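## Task

There are fourteen cylinders with colours hidden on their bottoms, forming seven matching pairs. Flip exactly two at a time. If the two colours match, leave them colour-side up. If they differ, flip both back colour-side down before flipping any other cylinder. Both flipped cylinders must rest colour-side up on the table at the same moment before either is turned back down; a cylinder from an already matched pair cannot serve as the partner. Lifting or tipping a cylinder counts as flipping it, even if it goes straight back down. Continue until all fourteen stand colour-side up, then release them. At the end no gripper may hold a loose object, nothing may be held between the two grippers, and the robot may not carry more than one fifth of any cylinder's weight. A cylinder may tip onto the table only if no part of the robot touches it as it lands. Anything that stays in place only because the robot holds it does not count.

## Robot and tools

Robot: two arms, left_arm and right_arm, mounted facing each other across a table. Each has a parallel two-finger gripper and a wrist camera (cam_left_wrist, cam_right_wrist, each 504x504). The arms' names say nothing about image sides. Loose objects may occasionally get a brief push from outside.

World frame: origin at the table centre, +z up, table surface at z = +0.020 m. left_arm's base is on the +y side and right_arm's on the -y side. Gripper frame: the fingers point along the gripper's +x axis and close along its y axis. The reported end_effector_position lies between the finger pads, about 3 to 4 cm short of the fingertips. Reported hand positions can be somewhat off, more so at long reach.

Row format (shared by execute_actions and move): one flat list of 14 numbers, each in [-1, 1], always covering both arms even if only one moves. Numbers 1 to 7 are left_arm: dx, dy, dz, rx, ry, rz, opening. Numbers 8 to 14 are the same for right_arm. dx to rz are offsets, not poses. They are expressed in that gripper's own axes and scaled so that 1.0 equals 0.6 m of travel or 180 degrees of turn. rx, ry, rz together form a single rotation vector. Opening is absolute, not an offset: +1 is fully open (0.088 m), and empty fingers close fully near -0.80; values below that add nothing. Going from open to closed takes at least about 0.5 s.

execute_actions(actions): a list of actions. Each action is a table of up to 15 rows, and each row lasts one control step of 1/30 s. If fewer than 15 rows are given, the last row repeats until the 15 steps are done. Every row in an action is an offset from the gripper pose measured when that action began, not from the previous row. For the first action in a call, that start is the last pose reported in this scene. An empty list only returns the current state and images.

move(target, speed, blocking): target is one 14-number row. Its offsets are taken from the pose in the latest result of this scene that shows one. Each gripper travels a straight path toward its target, and both paths finish together within 0.5 to 10 s; anything longer is cut off at 10 s. Rotation goes the short way round. speed is each arm's top path speed in m/s, from 0.002 to 0.5, default 0.25; rotation is capped at twice that value in rad/s. Openings are applied when the move starts. Paths do not avoid obstacles or the other arm, and grippers can lag, wander or overshoot the set speed, especially near full reach. With blocking=false the result comes back after 0.5 s while motion continues; then use wait(0) to check, and note that execute_actions and new moves are refused until a result shows the move has ended (or you call stop).

wait(seconds): 0 to 10 s; arms keep their last commands, and the call returns early if a running move ends. stop(): brakes a running move (it needs stopping distance; fingers keep moving). zoom_image(camera, region): region is [x0, y0, x1, y1] in pixels of that camera's latest image, with (0, 0) at top left and at most 504 by 504. finished_scene(scene): ends the current scene, given by its number; this is irreversible.

Controller behaviour: every control step, the commanded pose is limited to within 70 mm and 16 degrees of the measured pose, and damped inverse kinematics then favours position over orientation. Large offsets may therefore need several actions, and the arm stops at its last clipped pose, so send the remainder next time. Friction can leave the gripper short or slightly tilted, and tiny moves may not happen at all, so check position and orientation after each move. To keep an arm still, send the offset back to where it belongs in the first call of a reply and zeros afterwards, always with the opening it should keep. The simulation runs on while you compose a reply, holding the last command.

Reading results: the state line gives each gripper's position (m), quaternion wxyz and velocities in the world frame. grip_measured is the finger opening on the same scale as the command; to hold something, command an opening clearly below it (a larger gap squeezes harder, up to about 34 N per pad). Readings can be off by about 1 mm per gripper. Hand target shows the pose the controller is driving toward. pose unreachable means a clearance check altered or blocked that arm's command. HELD in step readings marks steps where that arm was held back. A move result adds a move: line with its ending (done, off_target, moving, held, fault) and any limits (paced = target clipped, held = steps blocked, after which the arm may speed up), plus each gripper's distance to target. Calibration lines give K, distortion and T_world_to_cam per camera, with small errors.

Avoid: knocking anything off the table; hard or fast contacts (faster moves and targets set further past contact press harder); arms colliding or pressing on each other, mounts included. If joint load hits its limit (waist 18, shoulder 22.3, elbow 22.2, wrist pitch 5.86, wrist yaw 5.84, wrist roll 5.48 N m, carried weight included) a TORQUE FAULT freezes that arm for 10 s. Long holding heats motors: MOTOR HOT appears from 50 °C, and at 95 °C an OVER-TEMPERATURE FAULT holds the arm, which may go limp if it does not cool. Before ending, open both grippers and move clear of all cylinders.

Each tool is called after "Emit:" by a JSON object that holds its "fn" and its "kwargs".

## Session

Emit:
{"fn": "execute_actions", "kwargs": {"actions": []}}

Scene clock: 0.00 s.
left_arm: end_effector_position=(-0.0571, +0.1896, +0.3195) grip_measured=+0.854 end_effector_quat_wxyz=(-0.257, +0.677, -0.555, -0.409) end_effector_velocity=(+0.003, +0.001, -0.000) end_effector_angular_velocity=(+0.000, -0.016, +0.015) | right_arm: end_effector_position=(-0.0425, -0.1617, +0.4088) grip_measured=+0.846 end_effector_quat_wxyz=(+0.564, +0.026, -0.013, +0.826) end_effector_velocity=(+0.003, +0.001, -0.002) end_effector_angular_velocity=(+0.001, -0.023, -0.016)
Joint positions: left_arm=[-0.177  1.411  1.292 -0.918 -0.225  2.582  0.081] | right_arm=[0.005 0.844 0.647 0.254 0.001 0.008 0.08 ]
Joint velocities: left_arm=[-0.002 -0.002 -0.002 -0.007 -0.022 -0.007 -0.   ] | right_arm=[-0.007 -0.002 -0.002 -0.007  0.007 -0.022 -0.   ]
Joint torques (N m, as the arm reports them, + toward a larger angle): no reading
Heat: left arm: hottest shoulder 33 °C (+0.0 °C/min); right arm: hottest shoulder 32 °C (+0.0 °C/min).
Hand target (left_arm): -0.057, +0.190, +0.320; -0.257, +0.677, -0.555, -0.409
Hand target (right_arm): -0.043, -0.162, +0.409; +0.564, +0.026, -0.013, +0.826
camera_calibration (this result's frames):
cam_left_wrist: T_world_to_cam=[[0.96541, 0.251562, -0.0685525, 0.0354385], [0.209752, -0.593136, 0.777299, -0.0950137], [0.154878, -0.764791, -0.625385, 0.430516], [0, 0, 0, 1]] pos_world=[-0.0809609, 0.263984, 0.345522]
cam_right_wrist: T_world_to_cam=[[0.920298, 0.391214, -0.00149593, 0.122088], [0.0947977, -0.22671, -0.969338, 0.397595], [-0.379558, 0.891938, -0.245727, 0.310936], [0, 0, 0, 1]] pos_world=[-0.0320299, -0.23496, 0.461992]

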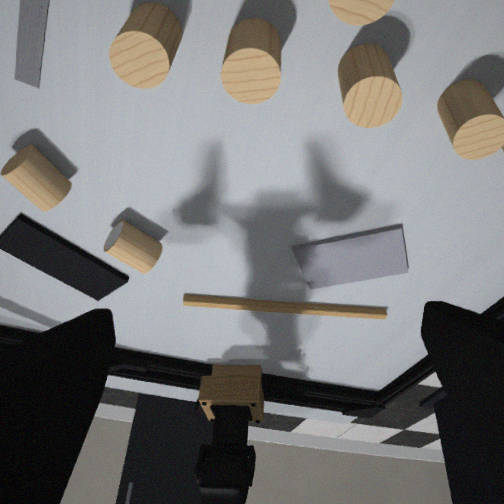

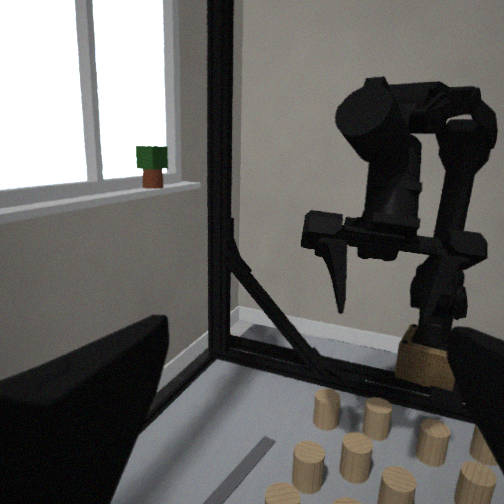

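Emit:
{"fn": "move", "kwargs": {"target": [0,0,0,-0.822,0,0,0.5,0,0,0,0,0,-0.118,0.5], "speed": 0.4}}

Scene clock: 5.20 s.
left_arm: end_effector_position=(-0.0572, +0.1896, +0.3194) grip_measured=+0.500 end_effector_quat_wxyz=(+0.579, +0.435, +0.239, -0.647) end_effector_velocity=(+0.002, +0.004, -0.002) end_effector_angular_velocity=(+0.018, -0.001, +0.020) | right_arm: end_effector_position=(-0.0409, -0.1624, +0.4045) grip_measured=+0.500 end_effector_quat_wxyz=(+0.706, +0.027, -0.005, +0.708) end_effector_velocity=(-0.001, +0.001, -0.003) end_effector_angular_velocity=(-0.009, -0.015, +0.005)
Joint positions: left_arm=[-0.177  1.411  1.292 -0.917 -0.224  0.005  0.064] | right_arm=[ 0.303  0.926  0.664  0.321  0.668 -0.004  0.063]
Joint velocities: left_arm=[-0.002 -0.002 -0.002 -0.022 -0.007 -0.022 -0.   ] | right_arm=[-0.002  0.002 -0.002 -0.007 -0.007 -0.007  0.   ]
Joint torques (N m, as the arm reports them, + toward a larger angle): left_arm=[-0.1  -4.72  6.86  1.1  -0.18 -0.12] | right_arm=[ 0.23 -2.15  8.8   1.79  0.07 -0.19]
Heat: left arm: hottest shoulder 34 °C (+11.5 °C/min); right arm: hottest shoulder 32 °C (+0.0 °C/min).
Hand target (left_arm): -0.057, +0.190, +0.320; +0.580, +0.433, +0.240, -0.647
Hand target (right_arm): -0.042, -0.162, +0.409; +0.706, +0.029, -0.008, +0.708
Off the commanded pose (left_arm): 0.000 m, 0 deg.
Off the commanded pose (right_arm): 0.005 m, 0 deg.
move: done
camera_calibration (this result's frames):
cam_left_wrist: T_world_to_cam=[[-0.951486, 0.251241, -0.177628, -0.0392395], [0.285489, 0.936176, -0.20511, -0.0667325], [0.114759, -0.24587, -0.962486, 0.437458], [0, 0, 0, 1]] pos_world=[-0.0684866, 0.17989, 0.400389]
cam_right_wrist: T_world_to_cam=[[0.999149, 0.0325272, -0.0253468, 0.0755383], [-0.0161696, -0.256404, -0.966434, 0.382575], [-0.0379345, 0.966022, -0.25566, 0.341131], [0, 0, 0, 1]] pos_world=[-0.0563474, -0.233903, 0.458861]

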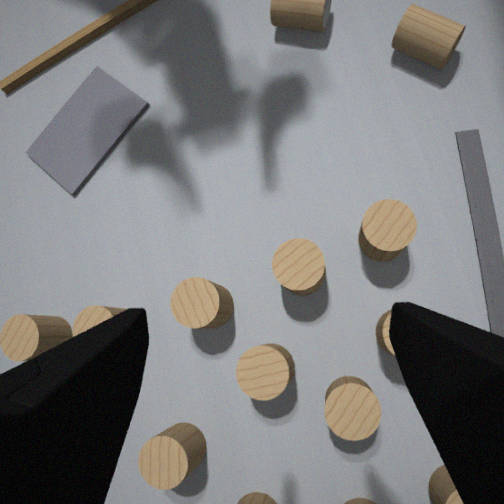

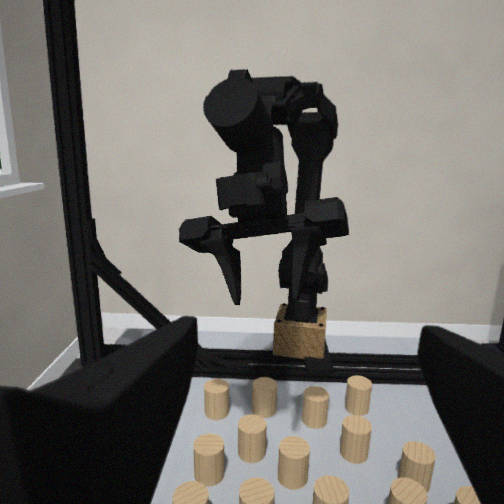

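Emit:
{"fn": "move", "kwargs": {"target": [0,0,0,-0.0855,0.179,-0.0415,0.5,0,0,0,-0.01,0,0,0.5]}}

Emit:
{"fn": "move", "kwargs": {"target": [-0.05,0.13,-0.02,0,0,0,0.5,0.0,-0.118,-0.09,0,0.514,0,0.5]}}

Scene clock: 11.60 s.
left_arm: end_effector_position=(-0.0567, +0.1912, +0.3190) grip_measured=+0.500 end_effector_quat_wxyz=(+0.509, +0.490, +0.488, -0.513) end_effector_velocity=(+0.001, +0.004, +0.002) end_effector_angular_velocity=(+0.014, +0.005, +0.009) | right_arm: end_effector_position=(-0.0410, -0.1624, +0.4047) grip_measured=+0.500 end_effector_quat_wxyz=(+0.706, +0.019, -0.014, +0.708) end_effector_velocity=(+0.001, +0.000, +0.001) end_effector_angular_velocity=(+0.006, -0.003, -0.000)
Joint positions: left_arm=[-0.081  1.821  1.854 -1.561 -0.008 -0.233  0.063] | right_arm=[ 0.304  0.926  0.665  0.321  0.669 -0.029  0.063]
Joint velocities: left_arm=[ 0.002 -0.002  0.007 -0.022  0.007 -0.007 -0.   ] | right_arm=[-0.007 -0.002 -0.002  0.007 -0.007 -0.007 -0.   ]
Joint torques (N m, as the arm reports them, + toward a larger angle): left_arm=[ 0.19 -5.67  7.16  0.08  0.17 -0.09] | right_arm=[ 0.07 -2.95  7.15  1.64 -0.02 -0.17]
Heat: left arm: hottest shoulder 34 °C (+5.2 °C/min); right arm: hottest shoulder 32 °C (+0.0 °C/min).
Hand target (left_arm): -0.057, +0.190, +0.319; +0.508, +0.487, +0.493, -0.512
Hand target (right_arm): -0.041, -0.162, +0.405; +0.706, +0.016, -0.016, +0.708
Off the commanded pose (left_arm): 0.002 m, 3 deg.
Off the commanded pose (right_arm): 0.000 m, 0 deg.
joint sent to its limit (left arm) — the command would take joint 4 (wrist pitch) past its lower limit, so that joint was sent only as far as its limit.
move: off_target (left_arm)
camera_calibration (this result's frames):
cam_left_wrist: T_world_to_cam=[[-0.999036, 0.0280035, 0.0338198, -0.066708], [0.0363533, 0.959487, 0.279399, -0.241613], [-0.0246254, 0.280359, -0.959579, 0.327948], [0, 0, 0, 1]] pos_world=[-0.0497844, 0.141749, 0.384455]
cam_right_wrist: T_world_to_cam=[[0.999507, 0.0313943, -0.000836337, 0.0655078], [0.00723424, -0.256069, -0.966631, 0.383815], [-0.0305608, 0.966149, -0.25617, 0.341743], [0, 0, 0, 1]] pos_world=[-0.0578081, -0.233948, 0.458607]

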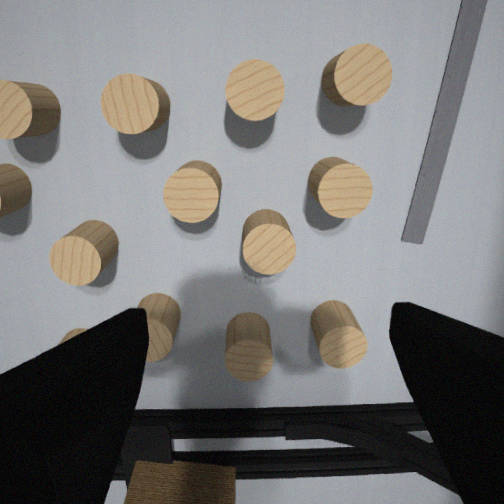

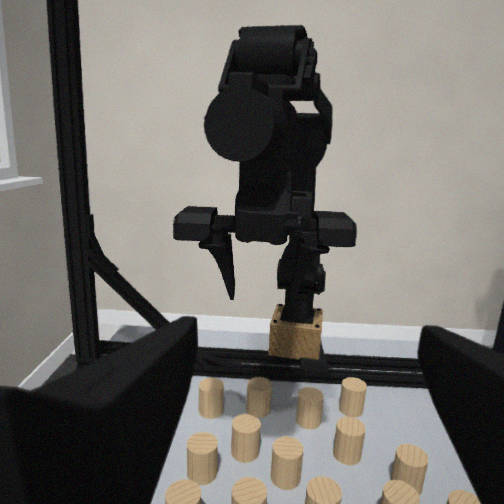

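Scene clock: 15.13 s.
left_arm: end_effector_position=(+0.0213, +0.2008, +0.3466) grip_measured=+0.500 end_effector_quat_wxyz=(+0.531, +0.470, +0.465, -0.530) end_effector_velocity=(-0.000, +0.002, +0.001) end_effector_angular_velocity=(+0.003, +0.006, -0.006) | right_arm: end_effector_position=(+0.0293, -0.1608, +0.3538) grip_measured=+0.500 end_effector_quat_wxyz=(+0.550, -0.430, +0.448, +0.559) end_effector_velocity=(+0.002, +0.001, +0.000) end_effector_angular_velocity=(+0.008, -0.008, +0.003)
Joint positions: left_arm=[ 0.153  1.703  1.821 -1.562 -0.006 -0.     0.063] | right_arm=[-0.219  1.575  1.803 -1.565  0.009  0.158  0.063]
Joint velocities: left_arm=[ 0.002 -0.002  0.002 -0.007  0.007  0.007 -0.   ] | right_arm=[-0.002 -0.002 -0.002  0.007  0.007 -0.007 -0.   ]
Joint torques (N m, as the arm reports them, + toward a larger angle): left_arm=[ 0.2  -7.08  5.31  0.27  0.18  0.13] | right_arm=[-0.38 -5.06  5.59  0.42 -0.15 -0.23]
Heat: left arm: hottest shoulder 35 °C (+7.9 °C/min); right arm: hottest shoulder 32 °C (+0.0 °C/min).
Hand target (left_arm): +0.021, +0.204, +0.348; +0.530, +0.468, +0.465, -0.533
Hand target (right_arm): +0.029, -0.159, +0.350; +0.546, -0.434, +0.451, +0.557
Off the commanded pose (left_arm): 0.004 m, 5 deg.
Off the commanded pose (right_arm): 0.004 m, 13 deg.
joint sent to its limit (left arm) — the command would take joint 4 (wrist pitch) past its lower limit, so that joint was sent only as far as its limit.
joint sent to its limit (right arm) — the command would take joint 4 (wrist pitch) past its lower limit, so that joint was sent only as far as its limit.
move: off_target (left_arm, right_arm)
camera_calibration (this result's frames):
cam_left_wrist: T_world_to_cam=[[-0.999307, 0.0287549, 0.0236538, 0.0133878], [0.0329037, 0.979333, 0.199558, -0.23762], [-0.0174267, 0.200198, -0.979601, 0.376557], [0, 0, 0, 1]] pos_world=[0.0277592, 0.156939, 0.415977]
cam_right_wrist: T_world_to_cam=[[0.99849, 0.00542669, -0.0546656, 0.0100923], [0.00935781, -0.997367, 0.0719148, -0.152137], [-0.0541314, -0.0723178, -0.995912, 0.424669], [0, 0, 0, 1]] pos_world=[0.0143346, -0.12108, 0.434425]

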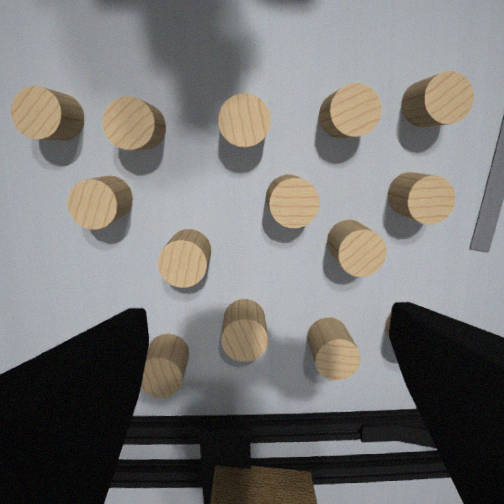

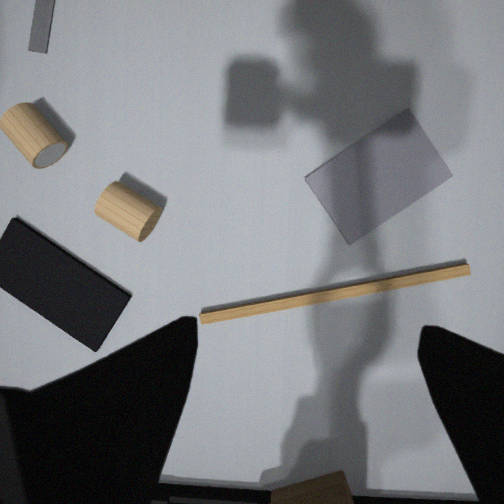

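Emit:
{"fn": "move", "kwargs": {"target": [0.346,0.01,0.082,0,0.04,0,0.5,0.196,0,0.067,0,-0.426,0,0.5]}}

Scene clock: 30.80 s.
left_arm: end_effector_position=(+0.0283, +0.1281, +0.1489) grip_measured=+0.500 end_effector_quat_wxyz=(+0.502, +0.501, +0.498, -0.500) end_effector_velocity=(-0.002, -0.001, -0.001) end_effector_angular_velocity=(-0.003, +0.007, +0.005) | right_arm: end_effector_position=(+0.0262, -0.0939, +0.2566) grip_measured=+0.500 end_effector_quat_wxyz=(+0.706, +0.023, +0.010, +0.708) end_effector_velocity=(-0.002, -0.000, -0.002) end_effector_angular_velocity=(+0.007, -0.006, +0.010)
Joint positions: left_arm=[ 0.171  2.087  1.542 -1.023 -0.005  0.016  0.063] | right_arm=[-0.155  1.462  0.318  1.163  0.211  0.042  0.063]
Joint velocities: left_arm=[-0.002  0.002 -0.002  0.007  0.007 -0.007 -0.   ] | right_arm=[ 0.002  0.022 -0.007  0.037 -0.007 -0.007 -0.   ]
Joint torques (N m, as the arm reports them, + toward a larger angle): left_arm=[ 0.18 -7.33  6.23  0.47 -0.03  0.11] | right_arm=[ 0.21 -3.79  3.46  1.97  0.12 -0.22]
Heat: left arm: hottest shoulder 37 °C (+7.8 °C/min); right arm: hottest shoulder 33 °C (+1.9 °C/min).
Hand target (left_arm): +0.029, +0.127, +0.147; +0.501, +0.502, +0.498, -0.499
Hand target (right_arm): +0.026, -0.096, +0.249; +0.707, +0.013, +0.012, +0.707
Off the commanded pose (left_arm): 0.003 m, 0 deg.
Off the commanded pose (right_arm): 0.008 m, 2 deg.
move: done
camera_calibration (this result's frames):
cam_left_wrist: T_world_to_cam=[[-0.999376, 0.0229815, 0.0268374, 0.0273711], [0.0303471, 0.947316, 0.318859, -0.140717], [-0.0180956, 0.319475, -0.947422, 0.17749], [0, 0, 0, 1]] pos_world=[0.0348361, 0.0759712, 0.212292]
cam_right_wrist: T_world_to_cam=[[0.998652, 0.0325043, -0.0404667, 0.00637451], [-0.0296536, -0.282584, -0.958784, 0.254173], [-0.0425999, 0.958692, -0.281239, 0.245654], [0, 0, 0, 1]] pos_world=[0.0116361, -0.163888, 0.313043]

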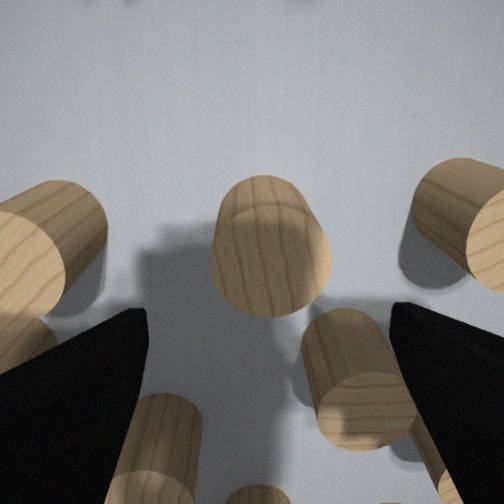

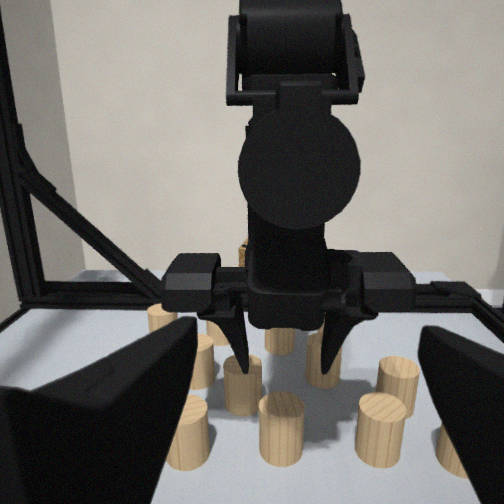

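Emit:
{"fn": "move", "kwargs": {"target": [0.105,-0.005,0,0,0,0,0.5,0,0,-0.006,-0.017,0.006,0,0.5], "speed": 0.08}}

Emit:
{"fn": "move", "kwargs": {"target": [0,0,0,0,0,0,-0.4,0,0,0,0,0,0,0.5]}}

Emit:
{"fn": "move", "kwargs": {"target": [-0.14,0,0,0,0,0,-0.4,0,0,0,0,0,0,0.5], "speed": 0.15}}

Emit:
{"fn": "move", "kwargs": {"target": [-0.13,0,0.128,0,-0.497,0,-0.4,0,0,0,0,0,0,0.5]}}

Scene clock: 34.47 s.
left_arm: end_effector_position=(+0.0269, +0.1263, +0.0902) grip_measured=+0.500 end_effector_quat_wxyz=(+0.504, +0.499, +0.495, -0.502) end_effector_velocity=(+0.002, +0.005, +0.000) end_effector_angular_velocity=(+0.022, -0.022, +0.005) | right_arm: end_effector_position=(+0.0262, -0.0939, +0.2513) grip_measured=+0.500 end_effector_quat_wxyz=(+0.706, -0.002, +0.001, +0.708) end_effector_velocity=(-0.002, -0.001, -0.002) end_effector_angular_velocity=(-0.007, -0.009, +0.020)
Joint positions: left_arm=[ 0.168  2.174  1.429 -0.813 -0.005  0.014  0.063] | right_arm=[-0.155  1.464  0.317  1.143  0.211 -0.001  0.063]
Joint velocities: left_arm=[-0.002 -0.002 -0.002 -0.022 -0.022 -0.007 -0.   ] | right_arm=[-0.002 -0.002 -0.002 -0.007 -0.022 -0.007 -0.   ]
Joint torques (N m, as the arm reports them, + toward a larger angle): left_arm=[-0.37 -7.47  4.79  0.49 -0.03 -0.08] | right_arm=[ 0.1  -5.32  5.28  1.67  0.01 -0.16]
Heat: left arm: hottest shoulder 37 °C (+7.0 °C/min); right arm: hottest shoulder 33 °C (+1.7 °C/min).
Hand target (left_arm): +0.026, +0.128, +0.086; +0.502, +0.501, +0.497, -0.500
Hand target (right_arm): +0.026, -0.094, +0.253; +0.706, -0.003, -0.003, +0.708
Off the commanded pose (left_arm): 0.005 m, 1 deg.
Off the commanded pose (right_arm): 0.002 m, 0 deg.
move: done
camera_calibration (this result's frames):
cam_left_wrist: T_world_to_cam=[[-0.999342, 0.0247611, 0.0265021, 0.0274659], [0.0317611, 0.950269, 0.309805, -0.119919], [-0.017513, 0.310443, -0.950431, 0.123832], [0, 0, 0, 1]] pos_world=[0.0334253, 0.0748325, 0.154117]
cam_right_wrist: T_world_to_cam=[[0.999474, 0.0318058, 0.0063575, -0.00569201], [0.0157286, -0.30385, -0.95259, 0.244372], [-0.0283662, 0.952189, -0.30419, 0.248946], [0, 0, 0, 1]] pos_world=[0.00890704, -0.16261, 0.30855]

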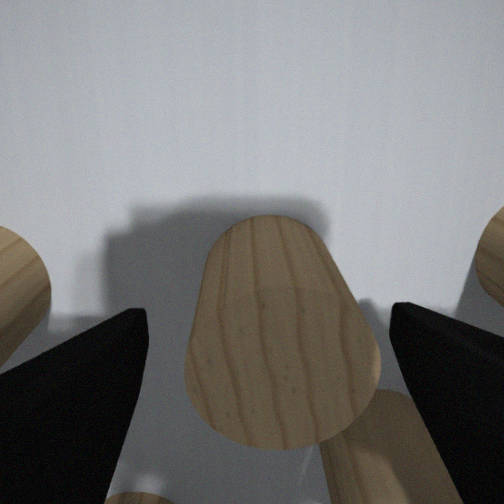

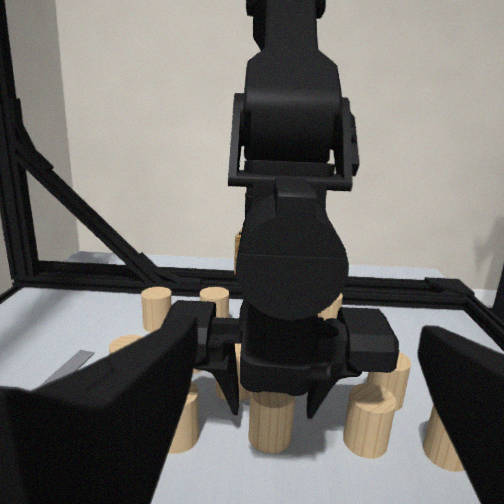

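Scene clock: 34.97 s.
left_arm: end_effector_position=(+0.0272, +0.1264, +0.0902) grip_measured=+0.035 end_effector_quat_wxyz=(+0.504, +0.500, +0.495, -0.502) end_effector_velocity=(+0.002, +0.000, +0.001) end_effector_angular_velocity=(+0.002, -0.007, +0.010) | right_arm: end_effector_position=(+0.0262, -0.0939, +0.2513) grip_measured=+0.500 end_effector_quat_wxyz=(+0.706, -0.002, +0.001, +0.708) end_effector_velocity=(+0.002, -0.001, -0.002) end_effector_angular_velocity=(-0.007, -0.024, -0.010)
Joint positions: left_arm=[ 0.168  2.174  1.429 -0.814 -0.007  0.014  0.041] | right_arm=[-0.155  1.464  0.317  1.143  0.211 -0.001  0.063]
Joint velocities: left_arm=[ 0.002 -0.002  0.002 -0.007 -0.007 -0.007 -0.   ] | right_arm=[-0.002 -0.002 -0.002 -0.007  0.007 -0.022 -0.   ]
Joint torques (N m, as the arm reports them, + toward a larger angle): left_arm=[-0.09 -8.19  5.33  0.28  0.03  0.01] | right_arm=[ 0.03 -4.83  5.1   1.82  0.01 -0.01]
Heat: left arm: hottest shoulder 37 °C (+6.9 °C/min); right arm: hottest shoulder 33 °C (+1.7 °C/min).
Hand target (left_arm): +0.027, +0.126, +0.090; +0.504, +0.499, +0.495, -0.502
Hand target (right_arm): +0.026, -0.094, +0.251; +0.706, -0.002, +0.001, +0.708
Off the commanded pose (left_arm): 0.000 m, 0 deg.
Off the commanded pose (right_arm): 0.000 m, 0 deg.
move: done
camera_calibration (this result's frames):
cam_left_wrist: T_world_to_cam=[[-0.999382, 0.0247326, 0.0249915, 0.0278332], [0.031272, 0.950147, 0.310231, -0.120018], [-0.0160727, 0.310821, -0.950333, 0.123714], [0, 0, 0, 1]] pos_world=[0.0335577, 0.074893, 0.154107]
cam_right_wrist: T_world_to_cam=[[0.999474, 0.0318058, 0.0063575, -0.00569201], [0.0157286, -0.30385, -0.95259, 0.244372], [-0.0283662, 0.952189, -0.30419, 0.248946], [0, 0, 0, 1]] pos_world=[0.00890704, -0.16261, 0.30855]

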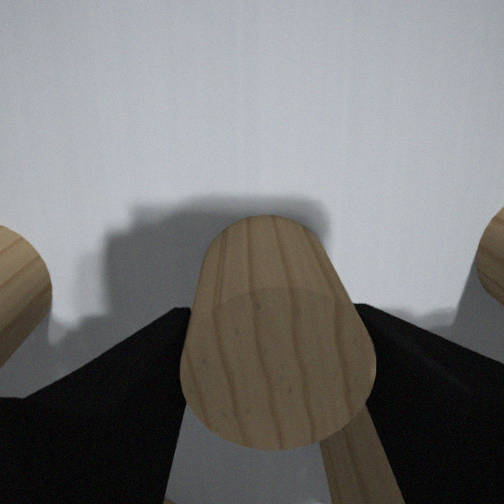

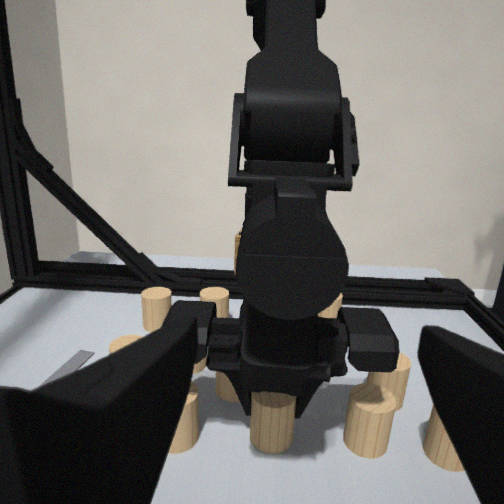

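Scene clock: 35.97 s.
left_arm: end_effector_position=(+0.0270, +0.1301, +0.1663) grip_measured=+0.035 end_effector_quat_wxyz=(+0.499, +0.505, +0.500, -0.497) end_effector_velocity=(-0.002, +0.001, +0.004) end_effector_angular_velocity=(+0.007, -0.007, -0.000) | right_arm: end_effector_position=(+0.0262, -0.0939, +0.2513) grip_measured=+0.500 end_effector_quat_wxyz=(+0.706, -0.002, +0.001, +0.708) end_effector_velocity=(-0.000, -0.001, -0.002) end_effector_angular_velocity=(-0.007, -0.009, +0.005)
Joint positions: left_arm=[ 0.168  2.07   1.589 -1.098 -0.007  0.014  0.041] | right_arm=[-0.155  1.464  0.317  1.143  0.211 -0.001  0.063]
Joint velocities: left_arm=[-0.007 -0.002  0.012 -0.022 -0.007 -0.007 -0.   ] | right_arm=[-0.002 -0.002 -0.002 -0.007 -0.007 -0.007  0.   ]
Joint torques (N m, as the arm reports them, + toward a larger angle): left_arm=[-0.37 -9.43  7.06 -0.03 -0.03 -0.07] | right_arm=[ 0.03 -4.86  5.09  1.84  0.    0.  ]
Heat: left arm: hottest shoulder 38 °C (+8.3 °C/min); right arm: hottest shoulder 33 °C (+1.7 °C/min).
Hand target (left_arm): +0.026, +0.127, +0.174; +0.504, +0.500, +0.495, -0.502
Hand target (right_arm): +0.026, -0.094, +0.251; +0.706, -0.002, +0.001, +0.708
Off the commanded pose (left_arm): 0.008 m, 1 deg.
Off the commanded pose (right_arm): 0.000 m, 0 deg.
move: done
camera_calibration (this result's frames):
cam_left_wrist: T_world_to_cam=[[-0.999367, 0.0245817, 0.0257358, 0.0255463], [0.031706, 0.943417, 0.330088, -0.149579], [-0.0161655, 0.330695, -0.943599, 0.191146], [0, 0, 0, 1]] pos_world=[0.0333626, 0.0772765, 0.229082]
cam_right_wrist: T_world_to_cam=[[0.999474, 0.0318058, 0.0063575, -0.00569201], [0.0157286, -0.30385, -0.95259, 0.244372], [-0.0283662, 0.952189, -0.30419, 0.248946], [0, 0, 0, 1]] pos_world=[0.00890704, -0.16261, 0.30855]

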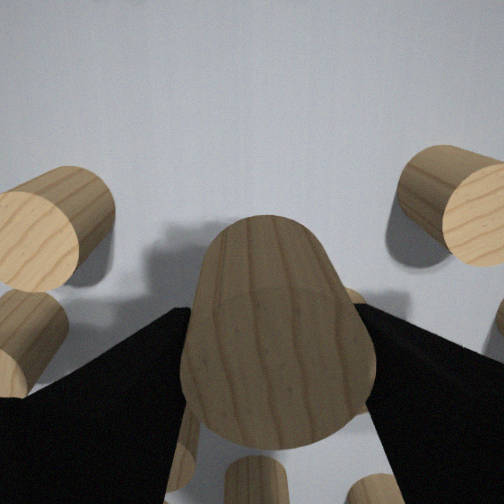

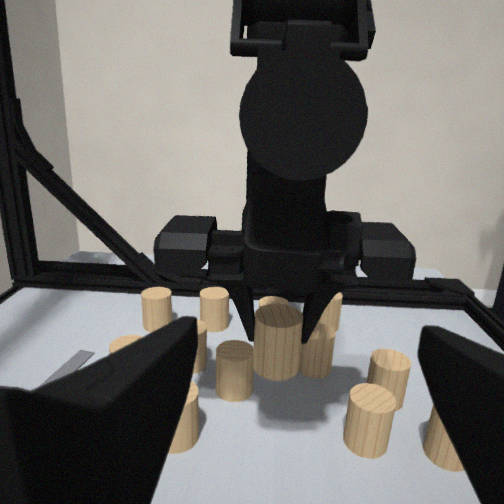

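Scene clock: 39.57 s.
left_arm: end_effector_position=(+0.0253, +0.0531, +0.2467) grip_measured=+0.033 end_effector_quat_wxyz=(+0.705, +0.011, +0.001, -0.710) end_effector_velocity=(-0.000, +0.000, +0.001) end_effector_angular_velocity=(-0.012, -0.008, +0.005) | right_arm: end_effector_position=(+0.0262, -0.0939, +0.2513) grip_measured=+0.500 end_effector_quat_wxyz=(+0.706, -0.002, +0.001, +0.708) end_effector_velocity=(-0.002, -0.001, -0.002) end_effector_angular_velocity=(-0.007, -0.009, +0.010)
Joint positions: left_arm=[0.171 1.918 0.688 1.214 0.021 0.015 0.041] | right_arm=[-0.155  1.464  0.317  1.143  0.211 -0.001  0.063]
Joint velocities: left_arm=[-0.002  0.007 -0.002  0.022 -0.007  0.007 -0.   ] | right_arm=[ 0.002 -0.002 -0.002 -0.007 -0.007 -0.007 -0.   ]
Joint torques (N m, as the arm reports them, + toward a larger angle): left_arm=[ 0.26 -5.79  4.82  2.15  0.19 -0.07] | right_arm=[ 0.07 -4.86  5.07  1.85  0.01 -0.01]
Heat: left arm: hottest shoulder 38 °C (+7.6 °C/min); right arm: hottest shoulder 33 °C (+1.5 °C/min).
Hand target (left_arm): +0.026, +0.054, +0.244; +0.703, +0.011, +0.003, -0.711
Hand target (right_arm): +0.026, -0.094, +0.251; +0.706, -0.002, +0.001, +0.708
Off the commanded pose (left_arm): 0.003 m, 1 deg.
Off the commanded pose (right_arm): 0.000 m, 0 deg.
move: done
camera_calibration (this result's frames):
cam_left_wrist: T_world_to_cam=[[-0.998557, 0.0397822, -0.0360692, 0.0381416], [0.0473789, 0.336543, -0.940476, 0.241894], [-0.0252754, -0.940828, -0.337942, 0.210847], [0, 0, 0, 1]] pos_world=[0.0319551, 0.115446, 0.300125]
cam_right_wrist: T_world_to_cam=[[0.999474, 0.0318058, 0.0063575, -0.00569201], [0.0157286, -0.30385, -0.95259, 0.244372], [-0.0283662, 0.952189, -0.30419, 0.248946], [0, 0, 0, 1]] pos_world=[0.00890704, -0.16261, 0.30855]

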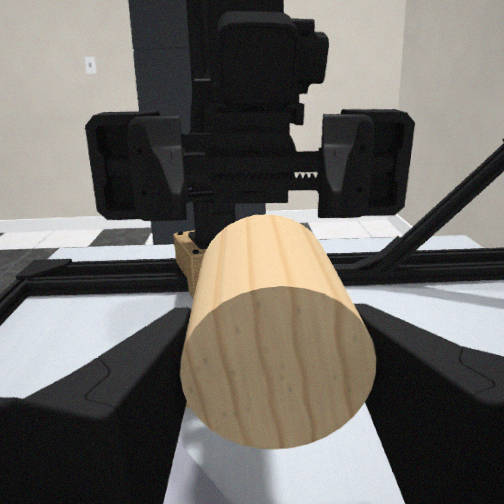

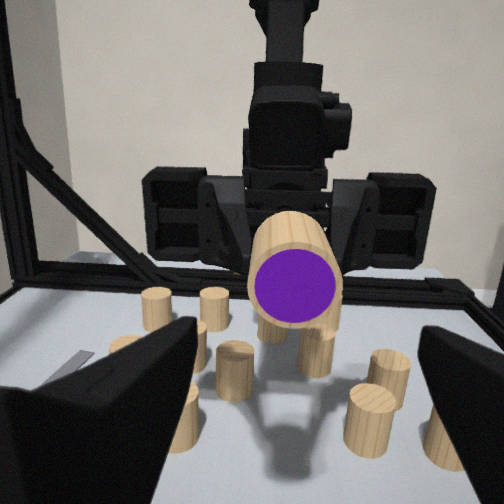

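Emit:
{"fn": "move", "kwargs": {"target": [0,0,0,0,0,0,-0.4,0.126,0,-0.004,0,0,0,0.5], "speed": 0.12}}

Scene clock: 42.00 s.
left_arm: end_effector_position=(+0.0253, +0.0531, +0.2463) grip_measured=+0.033 end_effector_quat_wxyz=(+0.705, +0.011, +0.001, -0.710) end_effector_velocity=(+0.002, +0.002, -0.003) end_effector_angular_velocity=(+0.012, +0.007, +0.010) | right_arm: end_effector_position=(+0.0256, -0.0215, +0.2505) grip_measured=+0.500 end_effector_quat_wxyz=(+0.706, +0.000, -0.001, +0.708) end_effector_velocity=(-0.000, +0.002, -0.005) end_effector_angular_velocity=(-0.022, -0.011, +0.005)
Joint positions: left_arm=[0.171 1.919 0.688 1.214 0.021 0.015 0.041] | right_arm=[-0.206  1.734  0.588  1.147  0.16  -0.001  0.063]
Joint velocities: left_arm=[ 0.002 -0.002 -0.007 -0.007 -0.007 -0.007  0.   ] | right_arm=[-0.002  0.007  0.007 -0.022 -0.007 -0.007 -0.   ]
Joint torques (N m, as the arm reports them, + toward a larger angle): left_arm=[-0.02 -6.63  5.08  1.69 -0.02  0.01] | right_arm=[-0.14 -5.68  6.41  1.65 -0.12 -0.03]
Heat: left arm: hottest shoulder 38 °C (+7.1 °C/min); right arm: hottest shoulder 33 °C (+1.4 °C/min).
Hand target (left_arm): +0.025, +0.053, +0.247; +0.705, +0.011, +0.001, -0.710
Hand target (right_arm): +0.026, -0.018, +0.249; +0.706, -0.002, +0.001, +0.708
Off the commanded pose (left_arm): 0.000 m, 0 deg.
Off the commanded pose (right_arm): 0.004 m, 0 deg.
move: done
camera_calibration (this result's frames):
cam_left_wrist: T_world_to_cam=[[-0.998558, 0.0398097, -0.0360278, 0.0381167], [0.0473686, 0.33726, -0.940219, 0.241404], [-0.0252791, -0.940569, -0.338659, 0.210829], [0, 0, 0, 1]] pos_world=[0.0319563, 0.115365, 0.299745]
cam_right_wrist: T_world_to_cam=[[0.999492, 0.0313958, 0.00551989, -0.00724564], [0.0146682, -0.299225, -0.95407, 0.266082], [-0.0283021, 0.953666, -0.299533, 0.178659], [0, 0, 0, 1]] pos_world=[0.00839542, -0.0905348, 0.307415]

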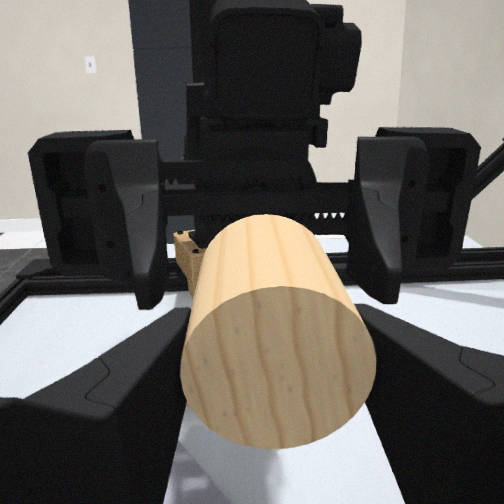

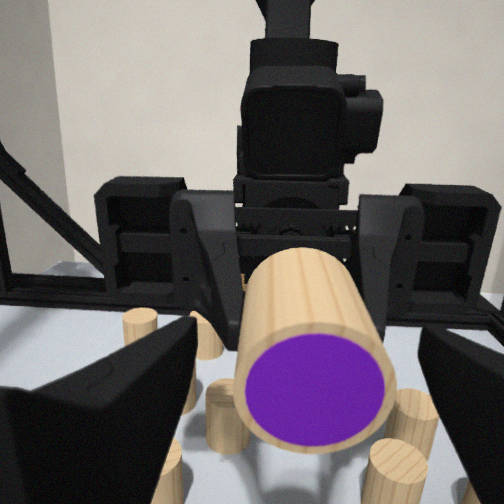

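Emit:
{"fn": "move", "kwargs": {"target": [0,0,0,0,0,0,-0.4,0,0,0,0,0,0,-0.4]}}

Emit:
{"fn": "move", "kwargs": {"target": [0,0,0,0,0,0,0.5,0,0,0,0,0,0,-0.4]}}

Emit:
{"fn": "move", "kwargs": {"target": [0,0,0,-0.006,0,0,0.5,-0.07,0,0,0,0,0,-0.4], "speed": 0.12}}

Emit:
{"fn": "move", "kwargs": {"target": [-0.118,0.146,-0.168,0,0.497,0,0.5,-0.063,0.126,-0.177,0,0.498,0,-0.4]}}

Scene clock: 45.80 s.
left_arm: end_effector_position=(+0.0253, +0.0531, +0.2463) grip_measured=+0.033 end_effector_quat_wxyz=(+0.704, +0.011, +0.001, -0.710) end_effector_velocity=(-0.002, +0.001, -0.001) end_effector_angular_velocity=(+0.007, +0.022, -0.009) | right_arm: end_effector_position=(+0.0257, -0.0212, +0.2505) grip_measured=+0.025 end_effector_quat_wxyz=(+0.706, +0.000, -0.001, +0.708) end_effector_velocity=(-0.002, -0.001, -0.001) end_effector_angular_velocity=(-0.007, -0.009, +0.020)
Joint positions: left_arm=[0.171 1.919 0.688 1.214 0.022 0.015 0.041] | right_arm=[-0.206  1.735  0.589  1.147  0.16  -0.001  0.04 ]
Joint velocities: left_arm=[-0.002 -0.002 -0.002 -0.007  0.007 -0.022 -0.   ] | right_arm=[-0.002 -0.002 -0.002 -0.007 -0.022 -0.007 -0.   ]
Joint torques (N m, as the arm reports them, + toward a larger angle): left_arm=[ 0.   -6.57  5.09  1.74 -0.03 -0.01] | right_arm=[ 0.08 -7.08  4.92  1.86 -0.01  0.  ]
Heat: left arm: hottest shoulder 38 °C (+6.6 °C/min); right arm: hottest shoulder 33 °C (+1.3 °C/min).
Hand target (left_arm): +0.025, +0.053, +0.246; +0.705, +0.011, +0.001, -0.709
Hand target (right_arm): +0.026, -0.022, +0.251; +0.706, +0.000, -0.001, +0.708
Off the commanded pose (left_arm): 0.000 m, 0 deg.
Off the commanded pose (right_arm): 0.000 m, 0 deg.
move: done
camera_calibration (this result's frames):
cam_left_wrist: T_world_to_cam=[[-0.998543, 0.0401906, -0.0360211, 0.0380371], [0.0474909, 0.337242, -0.940219, 0.241405], [-0.0256401, -0.94056, -0.338659, 0.210836], [0, 0, 0, 1]] pos_world=[0.031923, 0.115363, 0.299745]
cam_right_wrist: T_world_to_cam=[[0.999504, 0.0310145, 0.00551945, -0.00727573], [0.0145537, -0.29923, -0.95407, 0.266191], [-0.0279385, 0.953677, -0.299533, 0.178399], [0, 0, 0, 1]] pos_world=[0.00838227, -0.0902572, 0.307442]

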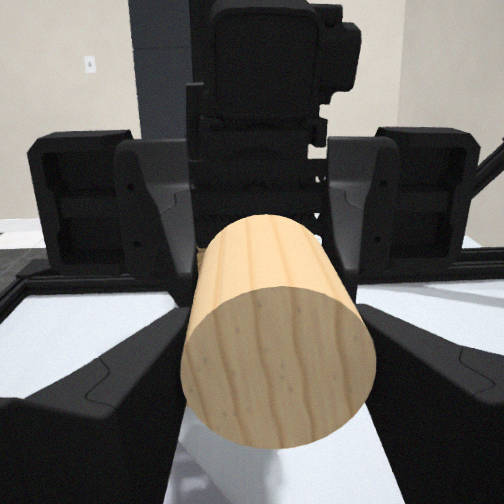

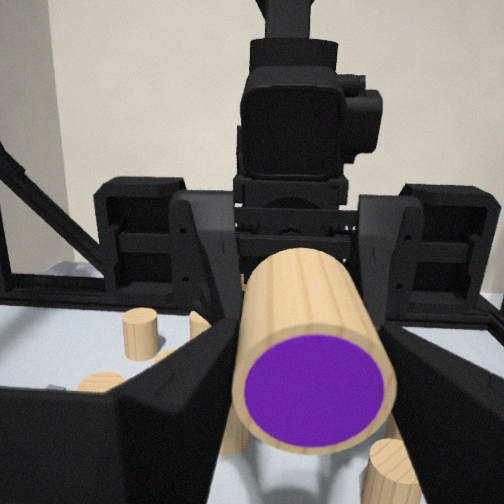

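Scene clock: 46.47 s.
left_arm: end_effector_position=(+0.0253, +0.0531, +0.2463) grip_measured=+0.498 end_effector_quat_wxyz=(+0.704, +0.011, +0.001, -0.710) end_effector_velocity=(-0.000, +0.001, -0.001) end_effector_angular_velocity=(+0.007, +0.007, +0.005) | right_arm: end_effector_position=(+0.0257, -0.0212, +0.2505) grip_measured=+0.024 end_effector_quat_wxyz=(+0.706, +0.000, -0.001, +0.708) end_effector_velocity=(+0.000, -0.000, -0.004) end_effector_angular_velocity=(-0.012, +0.005, +0.005)
Joint positions: left_arm=[0.171 1.919 0.688 1.214 0.022 0.015 0.063] | right_arm=[-0.206  1.735  0.589  1.147  0.16  -0.001  0.04 ]
Joint velocities: left_arm=[-0.002 -0.002 -0.002 -0.007 -0.007 -0.007  0.001] | right_arm=[-0.002  0.002 -0.002 -0.007 -0.007  0.007  0.   ]
Joint torques (N m, as the arm reports them, + toward a larger angle): left_arm=[-0.02 -6.46  5.13  1.73  0.   -0.01] | right_arm=[ 0.01 -6.96  5.05  1.85  0.01  0.  ]
Heat: left arm: hottest shoulder 39 °C (+7.7 °C/min); right arm: hottest shoulder 33 °C (+1.3 °C/min).
Hand target (left_arm): +0.025, +0.053, +0.246; +0.704, +0.011, +0.001, -0.710
Hand target (right_arm): +0.026, -0.021, +0.251; +0.706, +0.000, -0.001, +0.708
Off the commanded pose (left_arm): 0.000 m, 0 deg.
Off the commanded pose (right_arm): 0.000 m, 0 deg.
move: done
camera_calibration (this result's frames):
cam_left_wrist: T_world_to_cam=[[-0.998543, 0.0401906, -0.0360211, 0.0380371], [0.0474909, 0.337242, -0.940219, 0.241405], [-0.0256401, -0.94056, -0.338659, 0.210836], [0, 0, 0, 1]] pos_world=[0.031923, 0.115363, 0.299745]
cam_right_wrist: T_world_to_cam=[[0.999504, 0.0310145, 0.00551945, -0.00727573], [0.0145537, -0.29923, -0.95407, 0.266191], [-0.0279385, 0.953677, -0.299533, 0.178399], [0, 0, 0, 1]] pos_world=[0.00838227, -0.0902572, 0.307442]

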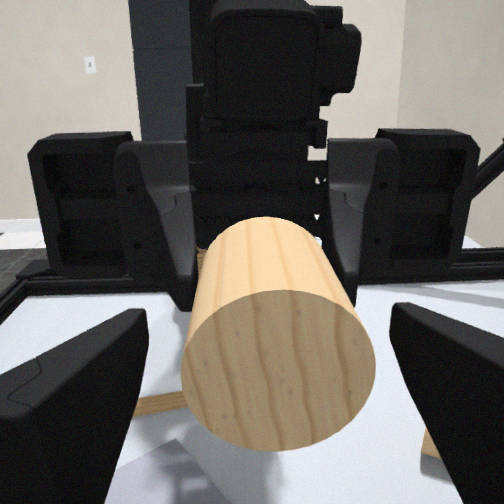

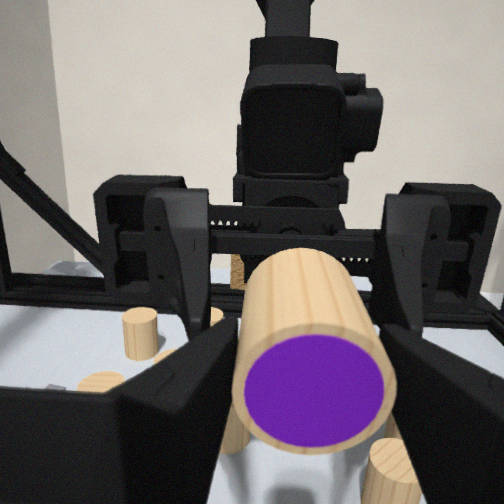

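Scene clock: 47.33 s.
left_arm: end_effector_position=(+0.0253, +0.0531, +0.2463) grip_measured=+0.500 end_effector_quat_wxyz=(+0.705, +0.006, +0.006, -0.710) end_effector_velocity=(-0.000, +0.001, +0.002) end_effector_angular_velocity=(-0.007, +0.022, +0.005) | right_arm: end_effector_position=(+0.0258, -0.0601, +0.2498) grip_measured=+0.025 end_effector_quat_wxyz=(+0.706, -0.001, +0.000, +0.708) end_effector_velocity=(+0.000, -0.003, -0.005) end_effector_angular_velocity=(-0.022, +0.003, +0.005)
Joint positions: left_arm=[0.171 1.919 0.688 1.214 0.022 0.    0.063] | right_arm=[-0.182  1.606  0.438  1.167  0.183 -0.001  0.04 ]
Joint velocities: left_arm=[-0.002 -0.002 -0.002  0.007 -0.007 -0.022  0.   ] | right_arm=[-0.002 -0.012 -0.012 -0.022 -0.007  0.007  0.   ]
Joint torques (N m, as the arm reports them, + toward a larger angle): left_arm=[-0.01 -6.43  5.05  1.74  0.02 -0.05] | right_arm=[ 0.19 -7.09  3.54  2.05  0.09  0.01]
Heat: left arm: hottest shoulder 39 °C (+7.6 °C/min); right arm: hottest shoulder 33 °C (+1.3 °C/min).
Hand target (left_arm): +0.025, +0.053, +0.246; +0.705, +0.005, +0.007, -0.710
Hand target (right_arm): +0.026, -0.063, +0.250; +0.706, +0.000, -0.000, +0.708
Off the commanded pose (left_arm): 0.000 m, 0 deg.
Off the commanded pose (right_arm): 0.003 m, 0 deg.
move: done
camera_calibration (this result's frames):
cam_left_wrist: T_world_to_cam=[[-0.998986, 0.0399277, -0.020779, 0.0343079], [0.0330522, 0.337357, -0.940796, 0.241906], [-0.0305539, -0.94053, -0.338335, 0.210879], [0, 0, 0, 1]] pos_world=[0.0327208, 0.115359, 0.299644]
cam_right_wrist: T_world_to_cam=[[0.999477, 0.0317921, 0.00590298, -0.00630367], [0.0152276, -0.301726, -0.953273, 0.253513], [-0.0285255, 0.952864, -0.302052, 0.215847], [0, 0, 0, 1]] pos_world=[0.00859711, -0.128981, 0.306902]

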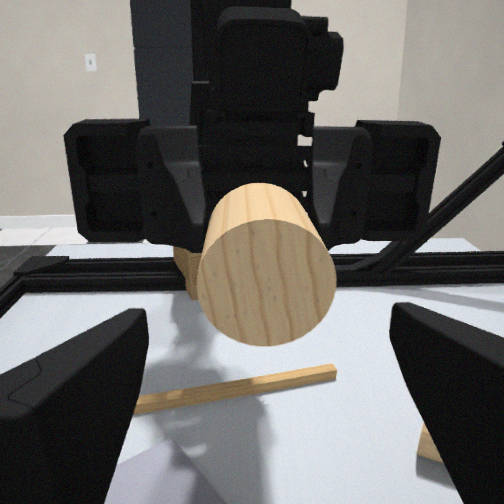

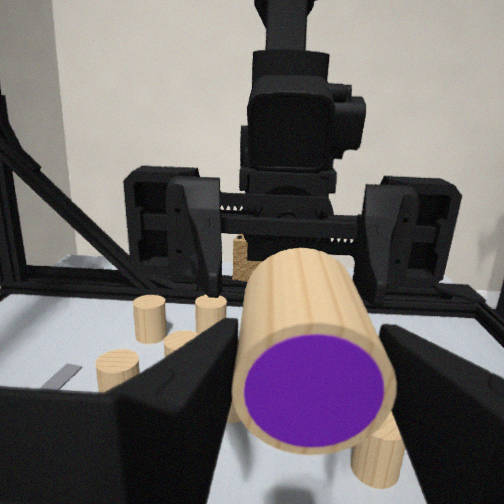

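Scene clock: 50.87 s.
left_arm: end_effector_position=(+0.1111, +0.1258, +0.1472) grip_measured=+0.500 end_effector_quat_wxyz=(+0.498, +0.498, +0.503, -0.501) end_effector_velocity=(+0.002, +0.001, +0.007) end_effector_angular_velocity=(+0.012, -0.020, +0.019) | right_arm: end_effector_position=(-0.0465, -0.0996, +0.1445) grip_measured=+0.024 end_effector_quat_wxyz=(+0.506, -0.499, +0.495, +0.500) end_effector_velocity=(-0.001, +0.001, +0.004) end_effector_angular_velocity=(-0.005, +0.006, -0.010)
Joint positions: left_arm=[ 0.383  2.139  1.617 -1.052  0.007  0.224  0.063] | right_arm=[-0.04   1.997  1.492 -1.058  0.014  0.329  0.04 ]
Joint velocities: left_arm=[-0.002 -0.002  0.027 -0.037 -0.022 -0.022 -0.   ] | right_arm=[-0.002  0.002  0.022 -0.022 -0.007  0.007 -0.   ]
Joint torques (N m, as the arm reports them, + toward a larger angle): left_arm=[ 0.11 -7.41  6.9   0.02 -0.22  0.07] | right_arm=[ 0.28 -7.96  6.84 -0.08 -0.08  0.16]
Heat: left arm: hottest shoulder 39 °C (+7.1 °C/min); right arm: hottest shoulder 34 °C (+2.4 °C/min).
Hand target (left_arm): +0.113, +0.125, +0.146; +0.498, +0.501, +0.502, -0.499
Hand target (right_arm): -0.049, -0.098, +0.143; +0.505, -0.500, +0.498, +0.498
Off the commanded pose (left_arm): 0.002 m, 1 deg.
Off the commanded pose (right_arm): 0.003 m, 1 deg.
move: done
camera_calibration (this result's frames):
cam_left_wrist: T_world_to_cam=[[-0.998998, 0.019787, 0.0401399, 0.108673], [0.0316977, 0.946023, 0.322545, -0.141067], [-0.031591, 0.323494, -0.945703, 0.178808], [0, 0, 0, 1]] pos_world=[0.118684, 0.0734588, 0.210237]
cam_right_wrist: T_world_to_cam=[[0.99982, 0.00458183, -0.0184116, 0.0687384], [0.0097095, -0.957267, 0.289042, -0.102722], [-0.0163005, -0.289169, -0.957139, 0.191167], [0, 0, 0, 1]] pos_world=[-0.0646125, -0.0433674, 0.21393]

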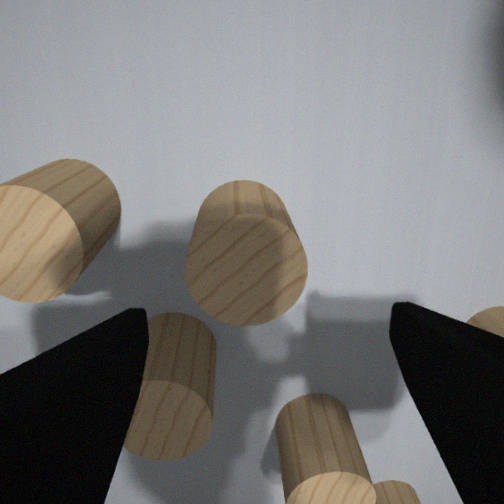

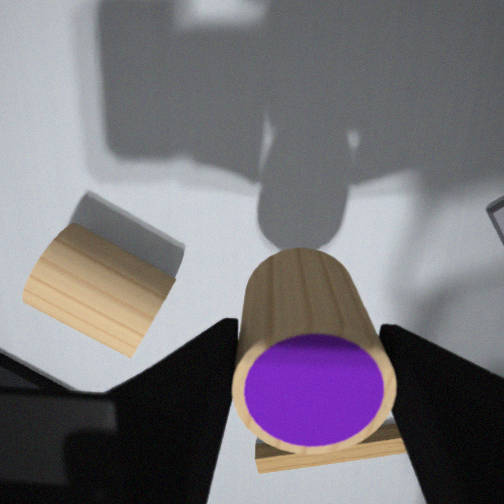

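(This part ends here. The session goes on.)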